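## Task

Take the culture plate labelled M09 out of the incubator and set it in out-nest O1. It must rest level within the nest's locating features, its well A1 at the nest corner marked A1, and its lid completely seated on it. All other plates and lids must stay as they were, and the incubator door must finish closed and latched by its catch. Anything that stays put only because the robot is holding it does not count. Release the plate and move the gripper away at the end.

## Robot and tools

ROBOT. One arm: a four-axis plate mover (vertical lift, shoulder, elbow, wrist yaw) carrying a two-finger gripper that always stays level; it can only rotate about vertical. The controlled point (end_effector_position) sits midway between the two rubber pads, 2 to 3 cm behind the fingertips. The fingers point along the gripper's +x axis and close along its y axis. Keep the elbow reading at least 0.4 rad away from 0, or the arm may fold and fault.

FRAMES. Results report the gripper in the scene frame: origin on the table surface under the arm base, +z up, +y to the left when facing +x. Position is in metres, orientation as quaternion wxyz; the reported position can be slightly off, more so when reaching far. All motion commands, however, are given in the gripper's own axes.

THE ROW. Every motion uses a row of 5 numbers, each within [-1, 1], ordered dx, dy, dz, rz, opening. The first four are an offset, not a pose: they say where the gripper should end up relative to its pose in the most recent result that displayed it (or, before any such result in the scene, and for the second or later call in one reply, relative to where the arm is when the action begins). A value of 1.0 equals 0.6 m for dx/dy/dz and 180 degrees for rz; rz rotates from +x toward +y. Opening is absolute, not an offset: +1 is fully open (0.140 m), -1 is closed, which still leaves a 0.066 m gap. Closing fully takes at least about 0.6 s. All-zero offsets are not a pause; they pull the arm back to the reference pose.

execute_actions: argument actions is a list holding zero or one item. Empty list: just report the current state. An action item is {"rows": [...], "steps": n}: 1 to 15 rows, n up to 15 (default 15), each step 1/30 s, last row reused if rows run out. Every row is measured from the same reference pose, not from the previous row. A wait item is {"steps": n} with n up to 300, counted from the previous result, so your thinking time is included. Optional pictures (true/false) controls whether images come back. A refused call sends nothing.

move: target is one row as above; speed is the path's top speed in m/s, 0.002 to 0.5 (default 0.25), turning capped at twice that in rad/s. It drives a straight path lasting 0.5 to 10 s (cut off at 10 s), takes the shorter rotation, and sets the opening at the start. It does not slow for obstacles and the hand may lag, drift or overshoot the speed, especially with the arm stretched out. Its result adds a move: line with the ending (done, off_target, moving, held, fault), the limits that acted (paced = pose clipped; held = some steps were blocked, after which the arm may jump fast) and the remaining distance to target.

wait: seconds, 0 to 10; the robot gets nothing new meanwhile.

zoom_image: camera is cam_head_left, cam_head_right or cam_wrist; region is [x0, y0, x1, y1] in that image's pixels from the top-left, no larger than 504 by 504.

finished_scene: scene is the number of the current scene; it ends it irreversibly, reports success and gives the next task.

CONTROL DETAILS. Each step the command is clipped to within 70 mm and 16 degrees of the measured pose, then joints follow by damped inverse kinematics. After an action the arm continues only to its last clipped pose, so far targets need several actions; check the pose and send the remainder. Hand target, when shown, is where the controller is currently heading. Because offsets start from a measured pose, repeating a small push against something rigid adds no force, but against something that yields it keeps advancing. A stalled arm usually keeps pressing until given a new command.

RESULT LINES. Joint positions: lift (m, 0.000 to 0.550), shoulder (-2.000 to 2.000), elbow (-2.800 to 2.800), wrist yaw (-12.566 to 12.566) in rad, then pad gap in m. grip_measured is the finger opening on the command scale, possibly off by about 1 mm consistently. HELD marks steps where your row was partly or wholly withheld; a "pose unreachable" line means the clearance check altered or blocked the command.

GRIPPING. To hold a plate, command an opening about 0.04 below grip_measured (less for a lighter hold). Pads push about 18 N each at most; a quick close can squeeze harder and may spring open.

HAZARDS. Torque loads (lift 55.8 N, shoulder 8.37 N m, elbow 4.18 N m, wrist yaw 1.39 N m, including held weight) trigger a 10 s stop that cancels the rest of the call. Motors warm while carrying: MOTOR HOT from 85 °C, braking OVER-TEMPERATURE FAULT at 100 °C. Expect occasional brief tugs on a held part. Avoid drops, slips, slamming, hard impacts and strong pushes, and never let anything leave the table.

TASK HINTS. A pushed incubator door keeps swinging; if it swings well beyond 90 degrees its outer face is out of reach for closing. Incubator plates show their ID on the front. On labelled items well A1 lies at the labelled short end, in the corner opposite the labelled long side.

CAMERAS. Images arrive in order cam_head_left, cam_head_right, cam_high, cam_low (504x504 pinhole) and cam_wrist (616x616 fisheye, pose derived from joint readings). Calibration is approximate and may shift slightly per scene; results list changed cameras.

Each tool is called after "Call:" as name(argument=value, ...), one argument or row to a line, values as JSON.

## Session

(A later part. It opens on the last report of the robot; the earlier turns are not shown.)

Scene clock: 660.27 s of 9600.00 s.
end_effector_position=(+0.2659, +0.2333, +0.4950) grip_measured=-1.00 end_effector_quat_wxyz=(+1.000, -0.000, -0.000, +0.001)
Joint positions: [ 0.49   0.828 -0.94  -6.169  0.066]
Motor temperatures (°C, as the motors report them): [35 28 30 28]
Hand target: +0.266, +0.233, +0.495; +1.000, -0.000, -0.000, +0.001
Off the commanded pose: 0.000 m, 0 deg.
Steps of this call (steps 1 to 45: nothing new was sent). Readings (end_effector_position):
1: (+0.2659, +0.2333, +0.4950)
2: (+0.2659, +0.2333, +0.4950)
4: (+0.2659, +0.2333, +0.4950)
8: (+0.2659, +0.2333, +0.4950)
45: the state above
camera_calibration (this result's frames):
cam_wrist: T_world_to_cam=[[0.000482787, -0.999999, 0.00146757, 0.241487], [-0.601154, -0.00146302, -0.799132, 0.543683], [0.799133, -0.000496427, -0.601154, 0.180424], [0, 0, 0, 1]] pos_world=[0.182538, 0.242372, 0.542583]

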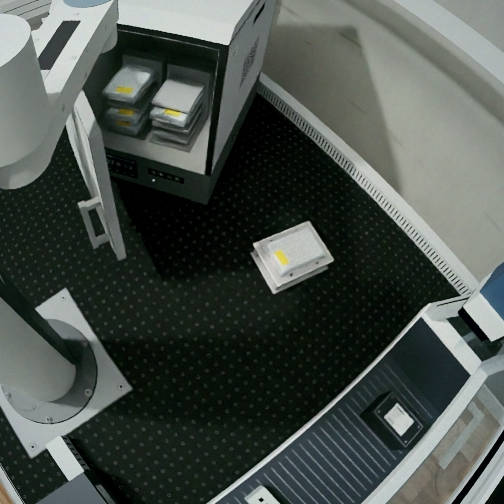

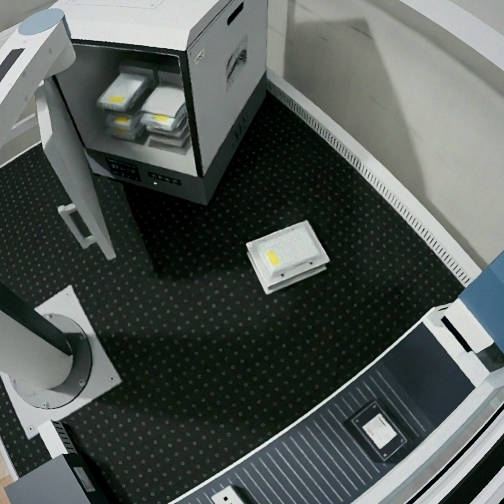

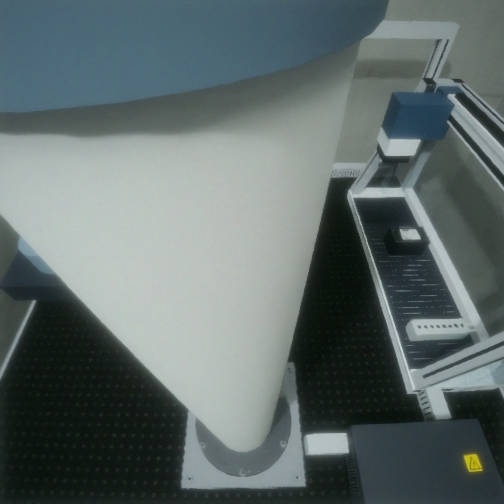

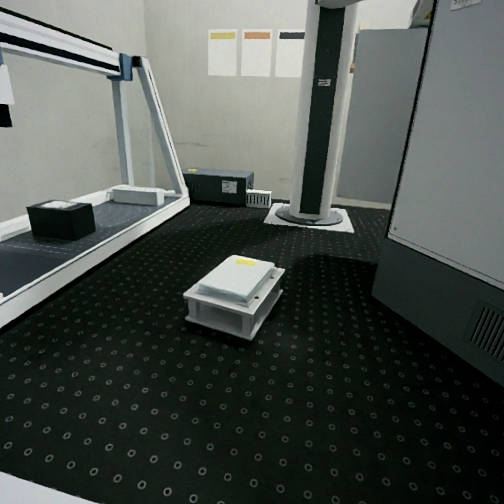

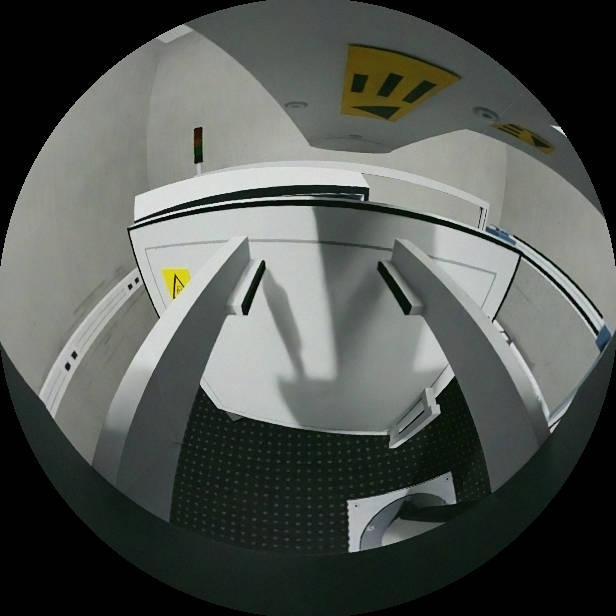

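Call:
move(
  target=[0.015, 0, 0, 0, -1],
  speed=0.025,
)

Call:
move(
  target=[0.2652, -0.0565, 0, 0.19, -1],
  speed=0.12,
)

Scene clock: 685.20 s of 9600.00 s.
end_effector_position=(+0.2749, +0.2333, +0.4950) grip_measured=-1.00 end_effector_quat_wxyz=(+1.000, -0.000, -0.000, +0.001)
Joint positions: [ 0.49   0.788 -0.933 -6.137  0.066]
Motor temperatures (°C, as the motors report them): [35 28 30 28]
Hand target: +0.275, +0.233, +0.495; +1.000, -0.000, -0.000, +0.001
Off the commanded pose: 0.000 m, 0 deg.
After step 90, 21.23 s passed at rest.
move: done
camera_calibration (this result's frames):
cam_wrist: T_world_to_cam=[[0.0000122014, -0.999999, 0.00146757, 0.241605], [-0.601154, -0.00118012, -0.799132, 0.549022], [0.799133, -0.000872488, -0.601154, 0.173328], [0, 0, 0, 1]] pos_world=[0.191532, 0.242404, 0.542583]

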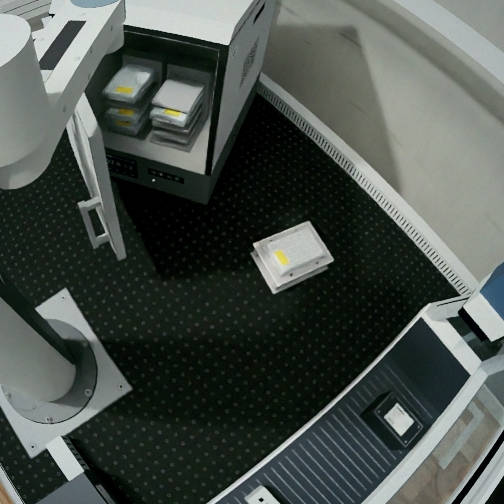

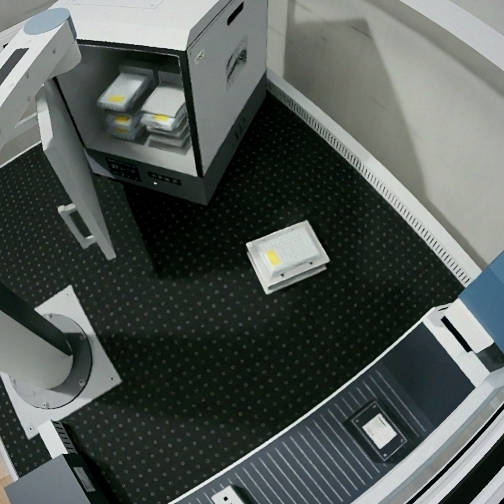

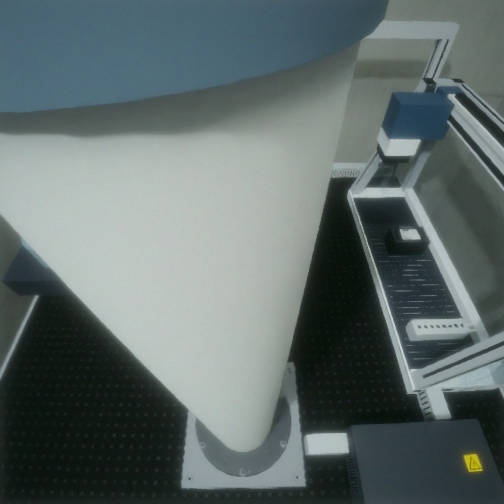

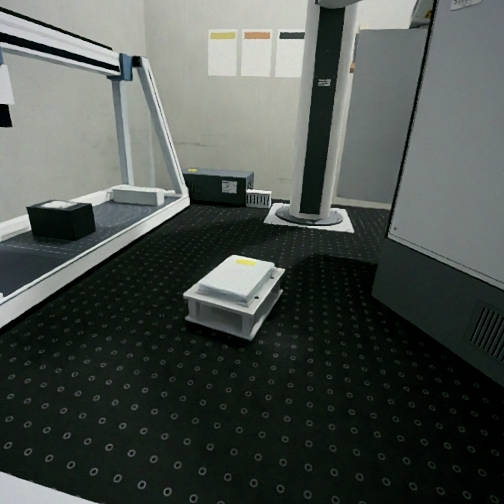

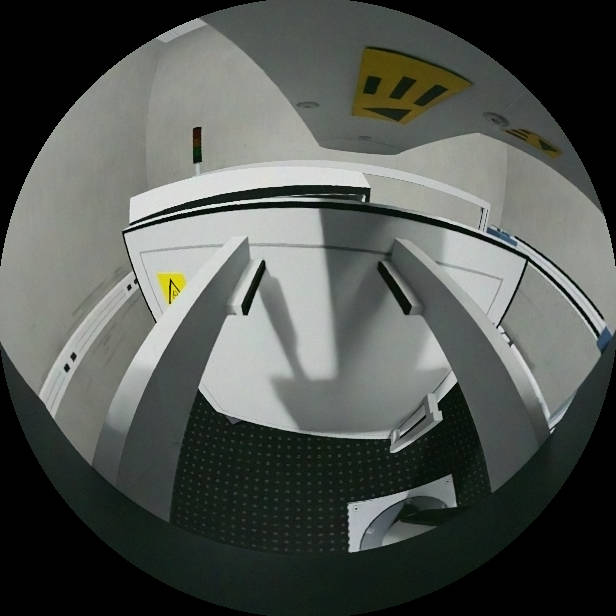

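Scene clock: 688.00 s of 9600.00 s.
end_effector_position=(+0.4340, +0.1993, +0.4950) grip_measured=-1.00 end_effector_quat_wxyz=(+0.956, -0.000, -0.000, +0.294)
Joint positions: [ 0.49  -0.309 -0.721 -4.655  0.066]
Motor temperatures (°C, as the motors report them): [35 28 30 28]
Hand target: +0.434, +0.199, +0.495; +0.956, -0.000, -0.000, +0.295
Off the commanded pose: 0.000 m, 0 deg.
move: done
camera_calibration (this result's frames):
cam_wrist: T_world_to_cam=[[0.561624, -0.827391, 0.00146757, -0.0705407], [-0.496732, -0.338593, -0.799132, 0.666528], [0.661692, 0.448082, -0.601154, 0.0163594], [0, 0, 0, 1]] pos_world=[0.359878, 0.159987, 0.542582]

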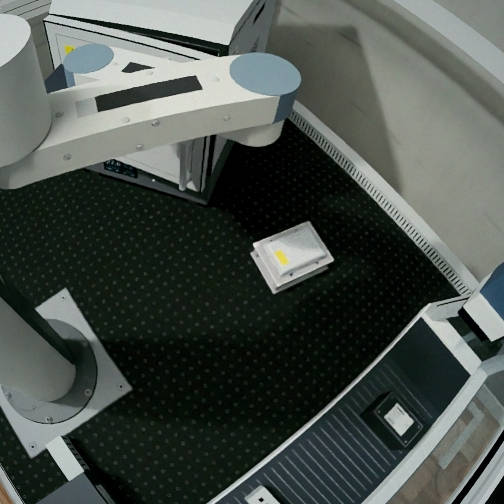

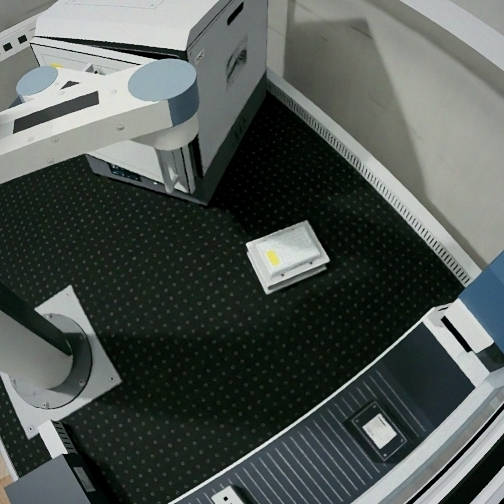

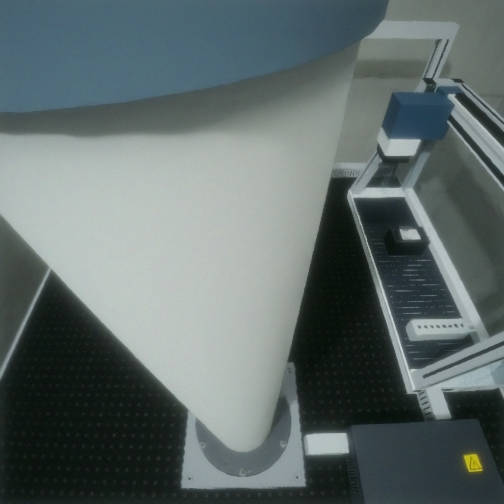

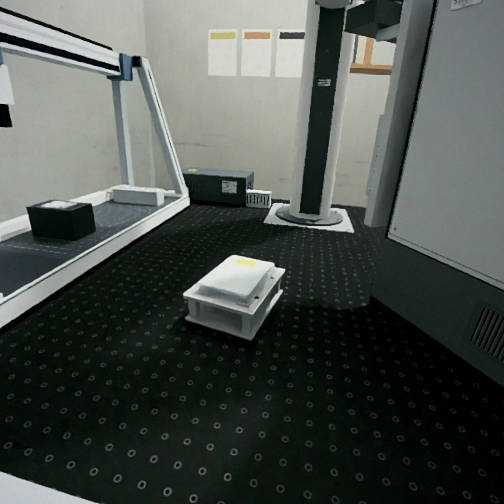

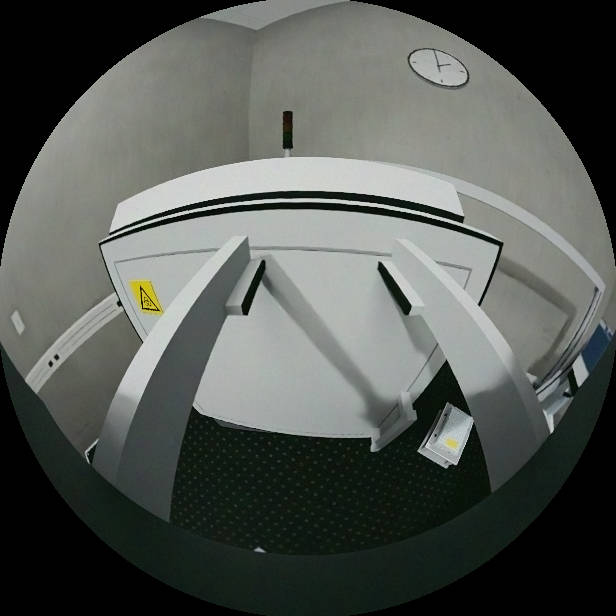

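Call:
execute_actions(
  actions=[],
)

Call:
zoom_image(
  camera="cam_low",
  region=[340, 100, 460, 260],
)

Call:
zoom_image(
  camera="cam_wrist",
  region=[400, 160, 540, 300],
)

Call:
zoom_image(
  camera="cam_wrist",
  region=[80, 170, 220, 310],
)

Scene clock: 690.90 s of 9600.00 s.
end_effector_position=(+0.4340, +0.1993, +0.4950) grip_measured=-1.00 end_effector_quat_wxyz=(+0.956, -0.000, -0.000, +0.294)
Joint positions: [ 0.49  -0.309 -0.721 -4.655  0.066]
Motor temperatures (°C, as the motors report them): [35 28 30 28]
Hand target: +0.434, +0.199, +0.495; +0.956, -0.000, -0.000, +0.295
Off the commanded pose: 0.000 m, 0 deg.
Steps of this call (steps 1 to 87: nothing new was sent). Readings (end_effector_position):
1: (+0.4340, +0.1993, +0.4950)
2: (+0.4340, +0.1993, +0.4950)
4: (+0.4340, +0.1993, +0.4950)
8: (+0.4340, +0.1993, +0.4950)
87: the state above
camera_calibration (this result's frames):
cam_wrist: T_world_to_cam=[[0.561624, -0.827391, 0.00146757, -0.0705407], [-0.496732, -0.338593, -0.799132, 0.666528], [0.661692, 0.448082, -0.601154, 0.0163594], [0, 0, 0, 1]] pos_world=[0.359878, 0.159987, 0.542582]

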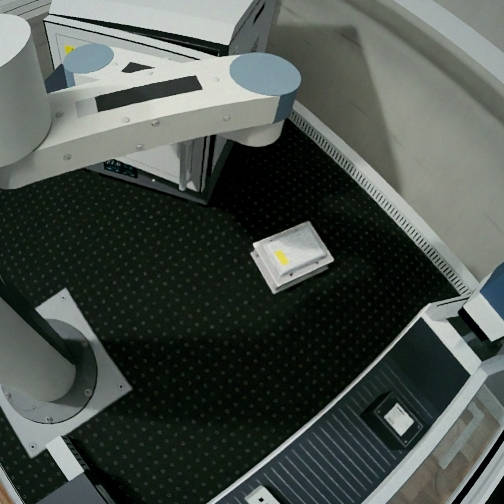

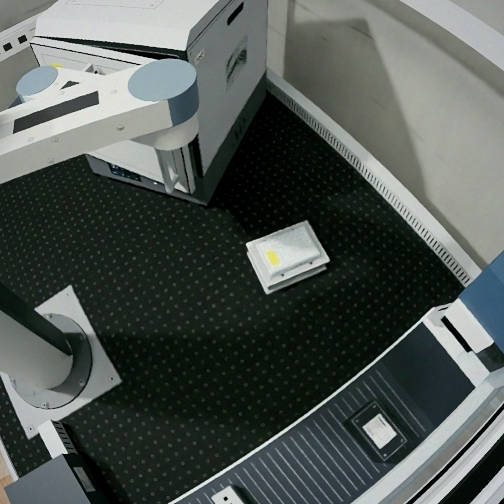

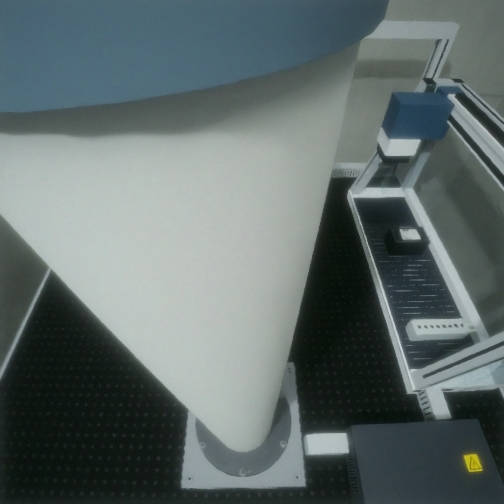

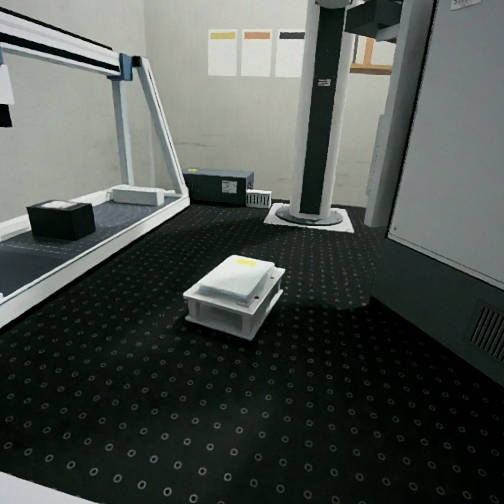

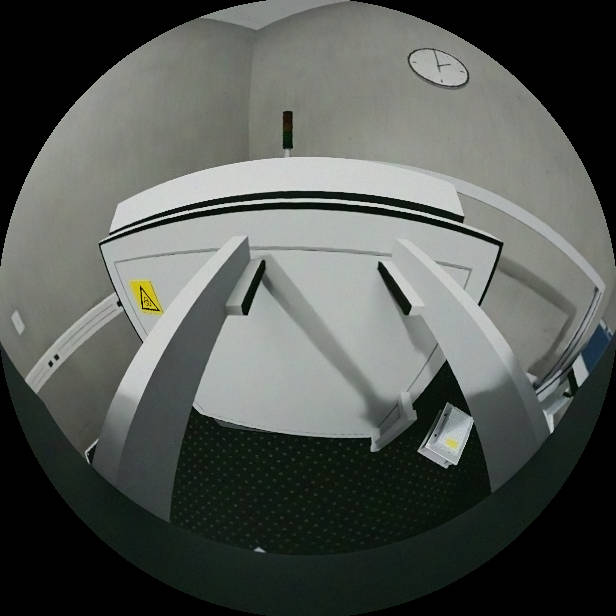

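Region (340, 100, 460, 260) of cam_low's 504x504 image, scaled by 3.150, with more detail than that image has; it fills the left 378 columns of this view, and the rest is white.

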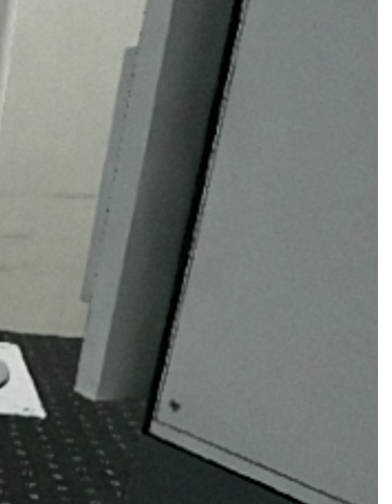

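Region (400, 160, 540, 300) of cam_wrist's 616x616 image, scaled by 3.600, with more detail than that image has.

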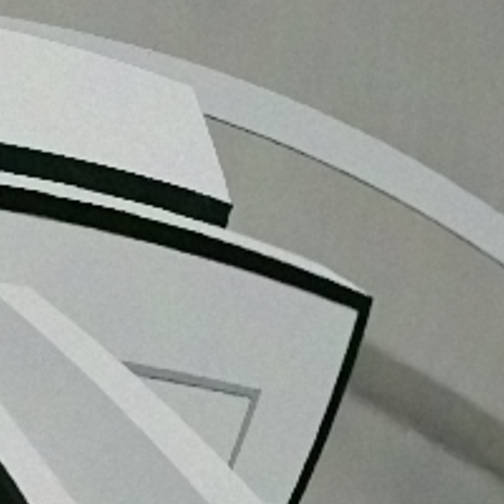

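Region (80, 170, 220, 310) of cam_wrist's 616x616 image, scaled by 3.600, with more detail than that image has.

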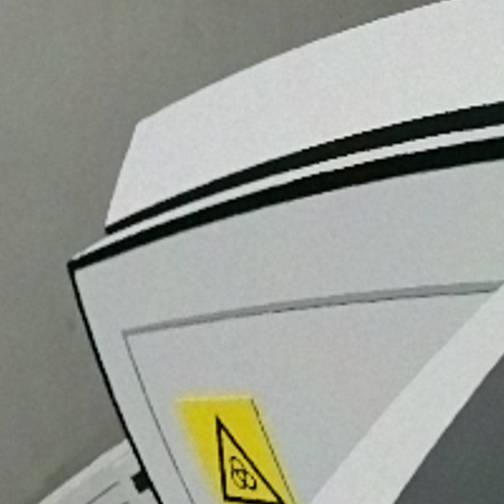

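Call:
move(
  target=[0.045, 0, 0, 0, -1],
  speed=0.03,
)

Call:
zoom_image(
  camera="cam_low",
  region=[340, 100, 460, 260],
)

Call:
zoom_image(
  camera="cam_wrist",
  region=[400, 160, 540, 300],
)

Scene clock: 703.97 s of 9600.00 s.
end_effector_position=(+0.4564, +0.2144, +0.4950) grip_measured=-1.00 end_effector_quat_wxyz=(+0.956, -0.000, -0.000, +0.294)
Joint positions: [ 0.49  -0.295 -0.835 -4.556  0.066]
Motor temperatures (°C, as the motors report them): [35 28 30 28]
Hand target: +0.456, +0.214, +0.495; +0.956, -0.000, -0.000, +0.294
Off the commanded pose: 0.000 m, 0 deg.
After step 90, 8.93 s passed at rest.
move: done
camera_calibration (this result's frames):
cam_wrist: T_world_to_cam=[[0.561276, -0.827628, 0.00146757, -0.0704418], [-0.496874, -0.338384, -0.799132, 0.682754], [0.66188, 0.447804, -0.601154, -0.00520931], [0, 0, 0, 1]] pos_world=[0.382228, 0.175066, 0.542582]

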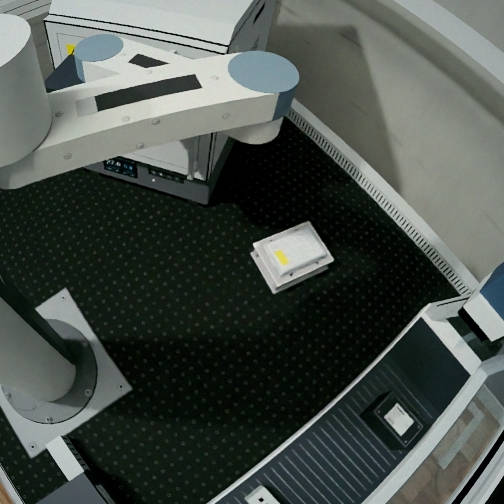

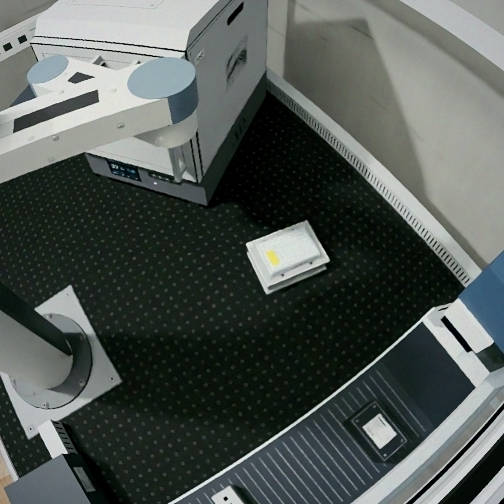

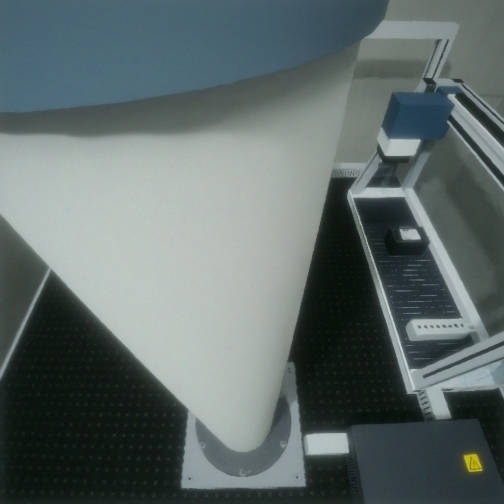

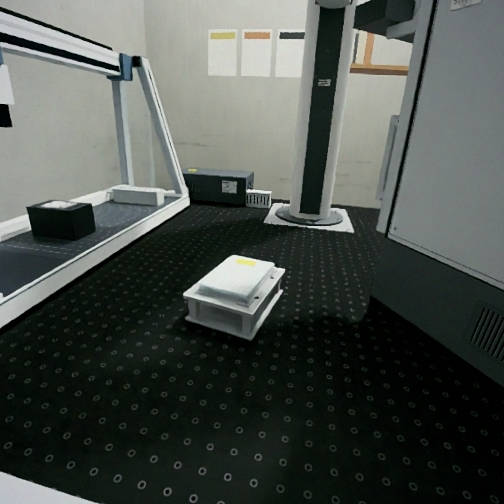

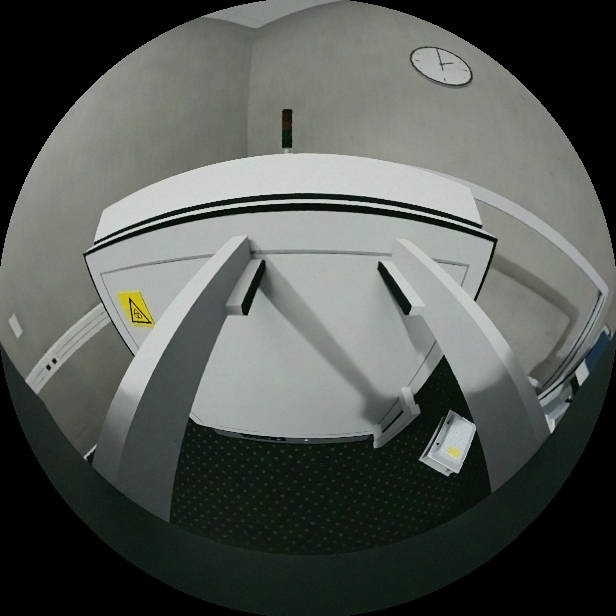

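Region (340, 100, 460, 260) of cam_low's 504x504 image, scaled by 3.150, with more detail than that image has; it fills the left 378 columns of this view, and the rest is white.

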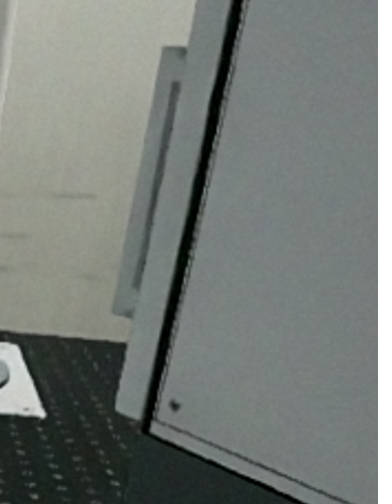

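Region (400, 160, 540, 300) of cam_wrist's 616x616 image, scaled by 3.600, with more detail than that image has.

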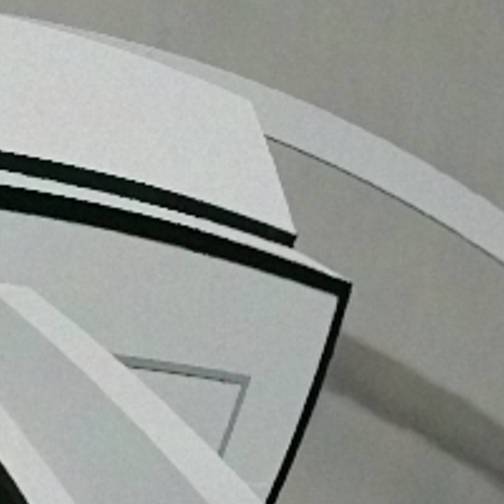

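Call:
execute_actions(
  actions=[],
)

Call:
zoom_image(
  camera="cam_low",
  region=[365, 190, 415, 245],
)

Call:
zoom_image(
  camera="cam_wrist",
  region=[455, 205, 515, 265],
)

Call:
zoom_image(
  camera="cam_wrist",
  region=[70, 220, 130, 280],
)

Scene clock: 710.90 s of 9600.00 s.
end_effector_position=(+0.4564, +0.2144, +0.4950) grip_measured=-1.00 end_effector_quat_wxyz=(+0.956, -0.000, -0.000, +0.294)
Joint positions: [ 0.49  -0.295 -0.835 -4.556  0.066]
Motor temperatures (°C, as the motors report them): [35 28 30 28]
Hand target: +0.456, +0.214, +0.495; +0.956, -0.000, -0.000, +0.294
Off the commanded pose: 0.000 m, 0 deg.
Steps of this call (steps 1 to 90: nothing new was sent; then 3.93 s passed at rest). Readings (end_effector_position):
1: (+0.4564, +0.2144, +0.4950)
2: (+0.4564, +0.2144, +0.4950)
4: (+0.4564, +0.2144, +0.4950)
8: (+0.4564, +0.2144, +0.4950)
90: the state above
camera_calibration (this result's frames):
cam_wrist: T_world_to_cam=[[0.561283, -0.827623, 0.00146757, -0.070443], [-0.496872, -0.338389, -0.799132, 0.682755], [0.661877, 0.44781, -0.601154, -0.00521082], [0, 0, 0, 1]] pos_world=[0.382229, 0.17507, 0.542582]

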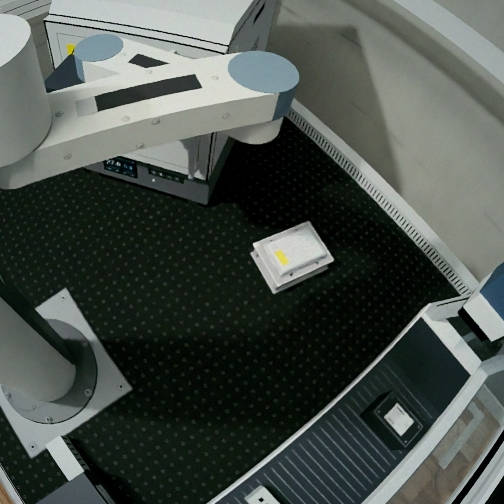

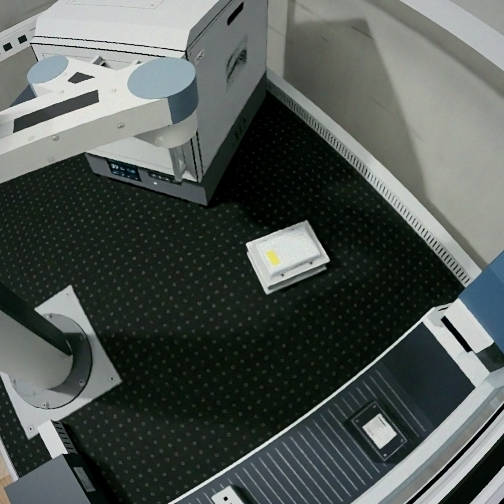

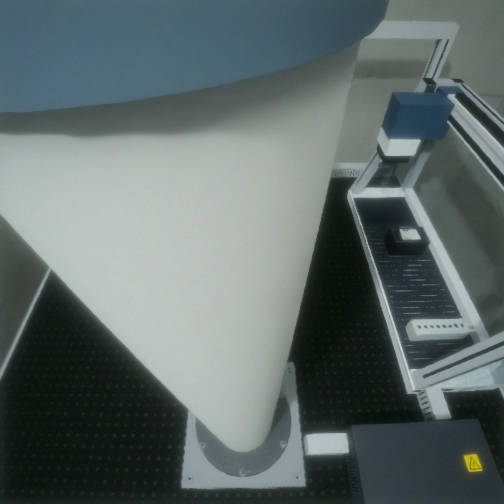

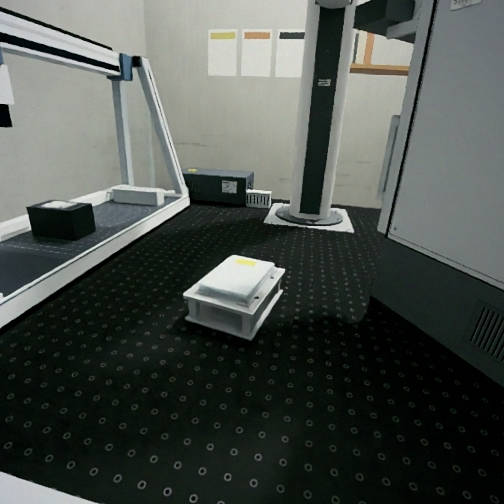

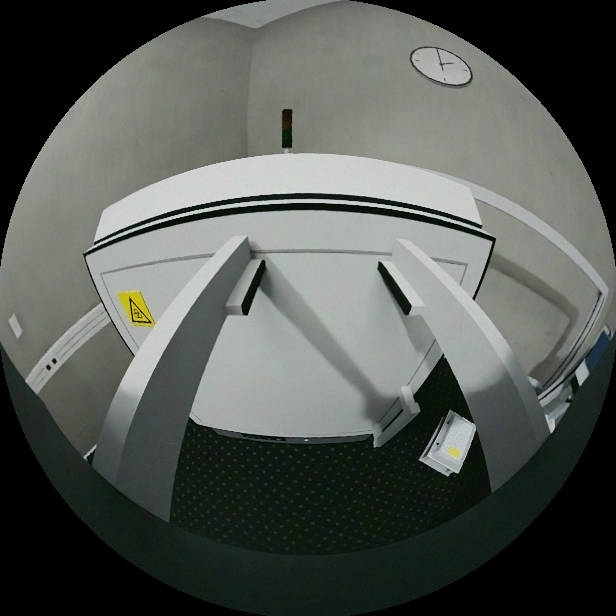

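Region (365, 190, 415, 245) of cam_low's 504x504 image, scaled by 9.164, with more detail than that image has; it fills the left 458 columns of this view, and the rest is white.

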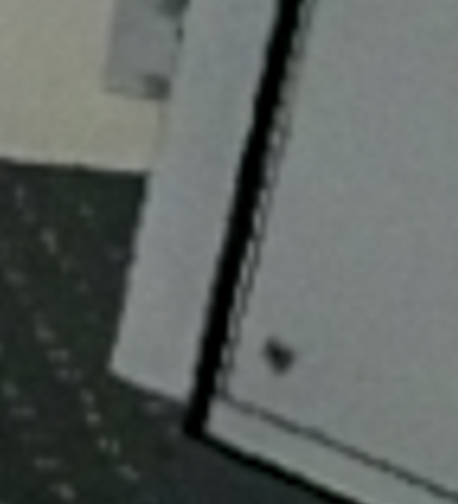

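Region (455, 205, 515, 265) of cam_wrist's 616x616 image, scaled by 8.400, with more detail than that image has.

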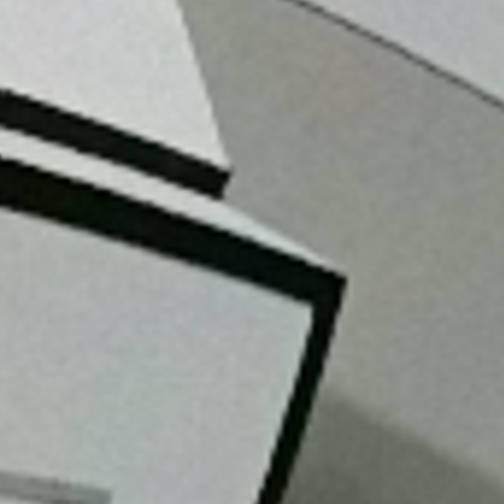

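Region (70, 220, 130, 280) of cam_wrist's 616x616 image, scaled by 8.400, with more detail than that image has.

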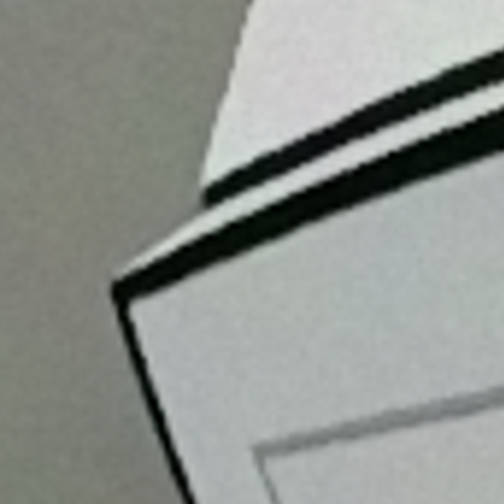

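Call:
execute_actions(
  actions=[
    {"rows": [[0.0005,0,0,0,-1],[0.001,0,0,0,-1],[0.0015,0,0,0,-1],[0.002,0,0,0,-1],[0.0025,0,0,0,-1],[0.003,0,0,0,-1],[0.0035,0,0,0,-1],[0.004,0,0,0,-1],[0.0045,0,0,0,-1],[0.005,0,0,0,-1]], "steps": 15},
  ],
  pictures=false,
)

Scene clock: 723.10 s of 9600.00 s.
end_effector_position=(+0.4586, +0.2158, +0.4950) grip_measured=-1.00 end_effector_quat_wxyz=(+0.956, -0.000, -0.000, +0.294)
Joint positions: [ 0.49  -0.293 -0.847 -4.547  0.066]
Motor temperatures (°C, as the motors report them): [35 28 30 28]
Hand target: +0.459, +0.216, +0.495; +0.956, -0.000, -0.000, +0.294
Off the commanded pose: 0.000 m, 0 deg.
Steps of this call (steps 1 to 90: nothing new was sent; then 8.70 s passed at rest; steps 91 to 105: all 15 steps of this action). Readings (end_effector_position):
91: (+0.4564, +0.2144, +0.4950)
92: (+0.4567, +0.2145, +0.4950)
94: (+0.4572, +0.2148, +0.4950)
98: (+0.4582, +0.2155, +0.4950)
105: the state above

Call:
execute_actions(
  actions=[
    {"rows": [[0.0007,0,0,0,-1],[0.0009,0,0,0,-1],[0.0011,0,0,0,-1],[0.0013,0,0,0,-1],[0.0015,0,0,0,-1],[0.0017,0,0,0,-1]], "steps": 10},
  ],
  pictures=false,
)

Scene clock: 727.97 s of 9600.00 s.
end_effector_position=(+0.4587, +0.2158, +0.4950) grip_measured=-1.00 end_effector_quat_wxyz=(+0.956, -0.000, -0.000, +0.294)
Joint positions: [ 0.49  -0.293 -0.847 -4.547  0.066]
Motor temperatures (°C, as the motors report them): [35 28 30 28]
Hand target: +0.459, +0.216, +0.495; +0.956, -0.000, -0.000, +0.294
Off the commanded pose: 0.001 m, 0 deg.
Steps of this call (steps 1 to 90: nothing new was sent; then 1.53 s passed at rest; steps 91 to 100: all 10 steps of this action). Readings (end_effector_position):
91: (+0.4586, +0.2158, +0.4950)
92: (+0.4586, +0.2158, +0.4950)
94: (+0.4586, +0.2158, +0.4950)
98: (+0.4587, +0.2158, +0.4950)
100: the state above

Call:
move(
  target=[-0.1333, -0.4, 0, 0, -1],
  speed=0.3,
)

Call:
zoom_image(
  camera="cam_low",
  region=[365, 190, 415, 245],
)

Call:
zoom_image(
  camera="cam_low",
  region=[170, 240, 300, 350],
)

Scene clock: 746.70 s of 9600.00 s.
end_effector_position=(+0.5270, -0.0278, +0.4950) grip_measured=-1.00 end_effector_quat_wxyz=(+0.956, -0.000, -0.000, +0.294)
Joint positions: [ 0.49  -1.343 -1.032 -3.312  0.066]
Motor temperatures (°C, as the motors report them): [35 28 32 28]
Hand target: +0.527, -0.028, +0.495; +0.956, -0.000, -0.000, +0.294
Off the commanded pose: 0.000 m, 0 deg.
After step 90, 14.33 s passed at rest.
move: done
camera_calibration (this result's frames):
cam_wrist: T_world_to_cam=[[0.560271, -0.828308, 0.00146757, -0.309955], [-0.497285, -0.337781, -0.799132, 0.636139], [0.662423, 0.447001, -0.601154, 0.0561733], [0, 0, 0, 1]] pos_world=[0.45279, -0.066972, 0.542582]

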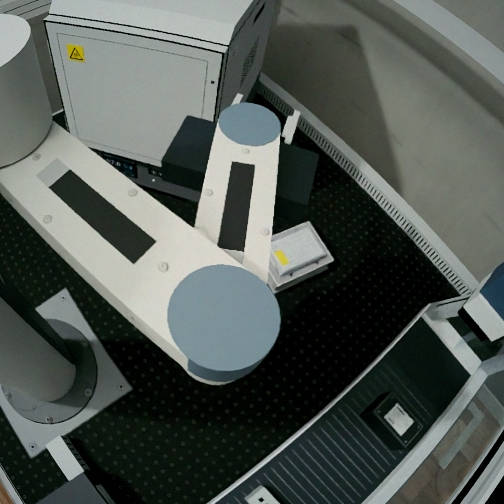

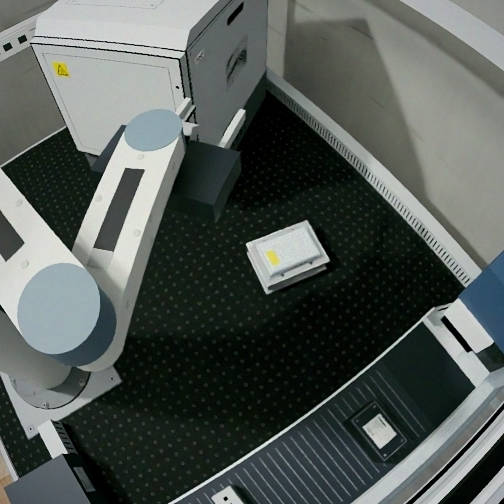

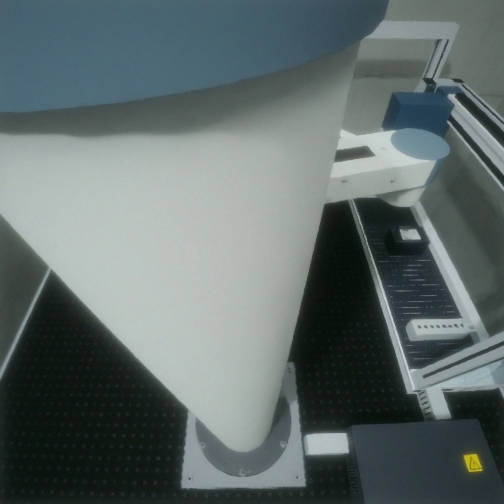

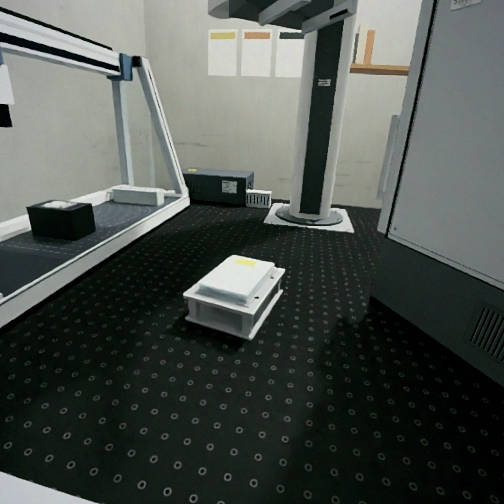

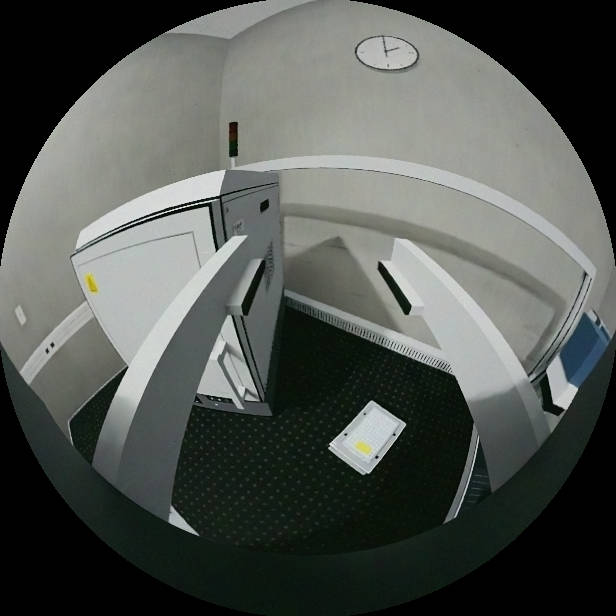

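Region (365, 190, 415, 245) of cam_low's 504x504 image, scaled by 9.164, with more detail than that image has; it fills the left 458 columns of this view, and the rest is white.

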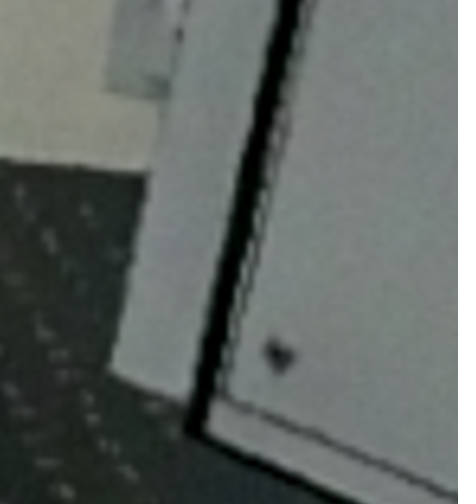

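Region (170, 240, 300, 350) of cam_low's 504x504 image, scaled by 3.877, with more detail than that image has; it fills the top 426 rows of this view, and the rest is white.

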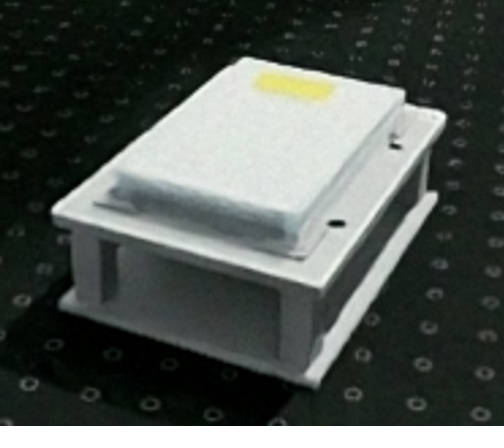

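Call:
finished_scene(
  scene=1,
)

The scene is finished: the task was done.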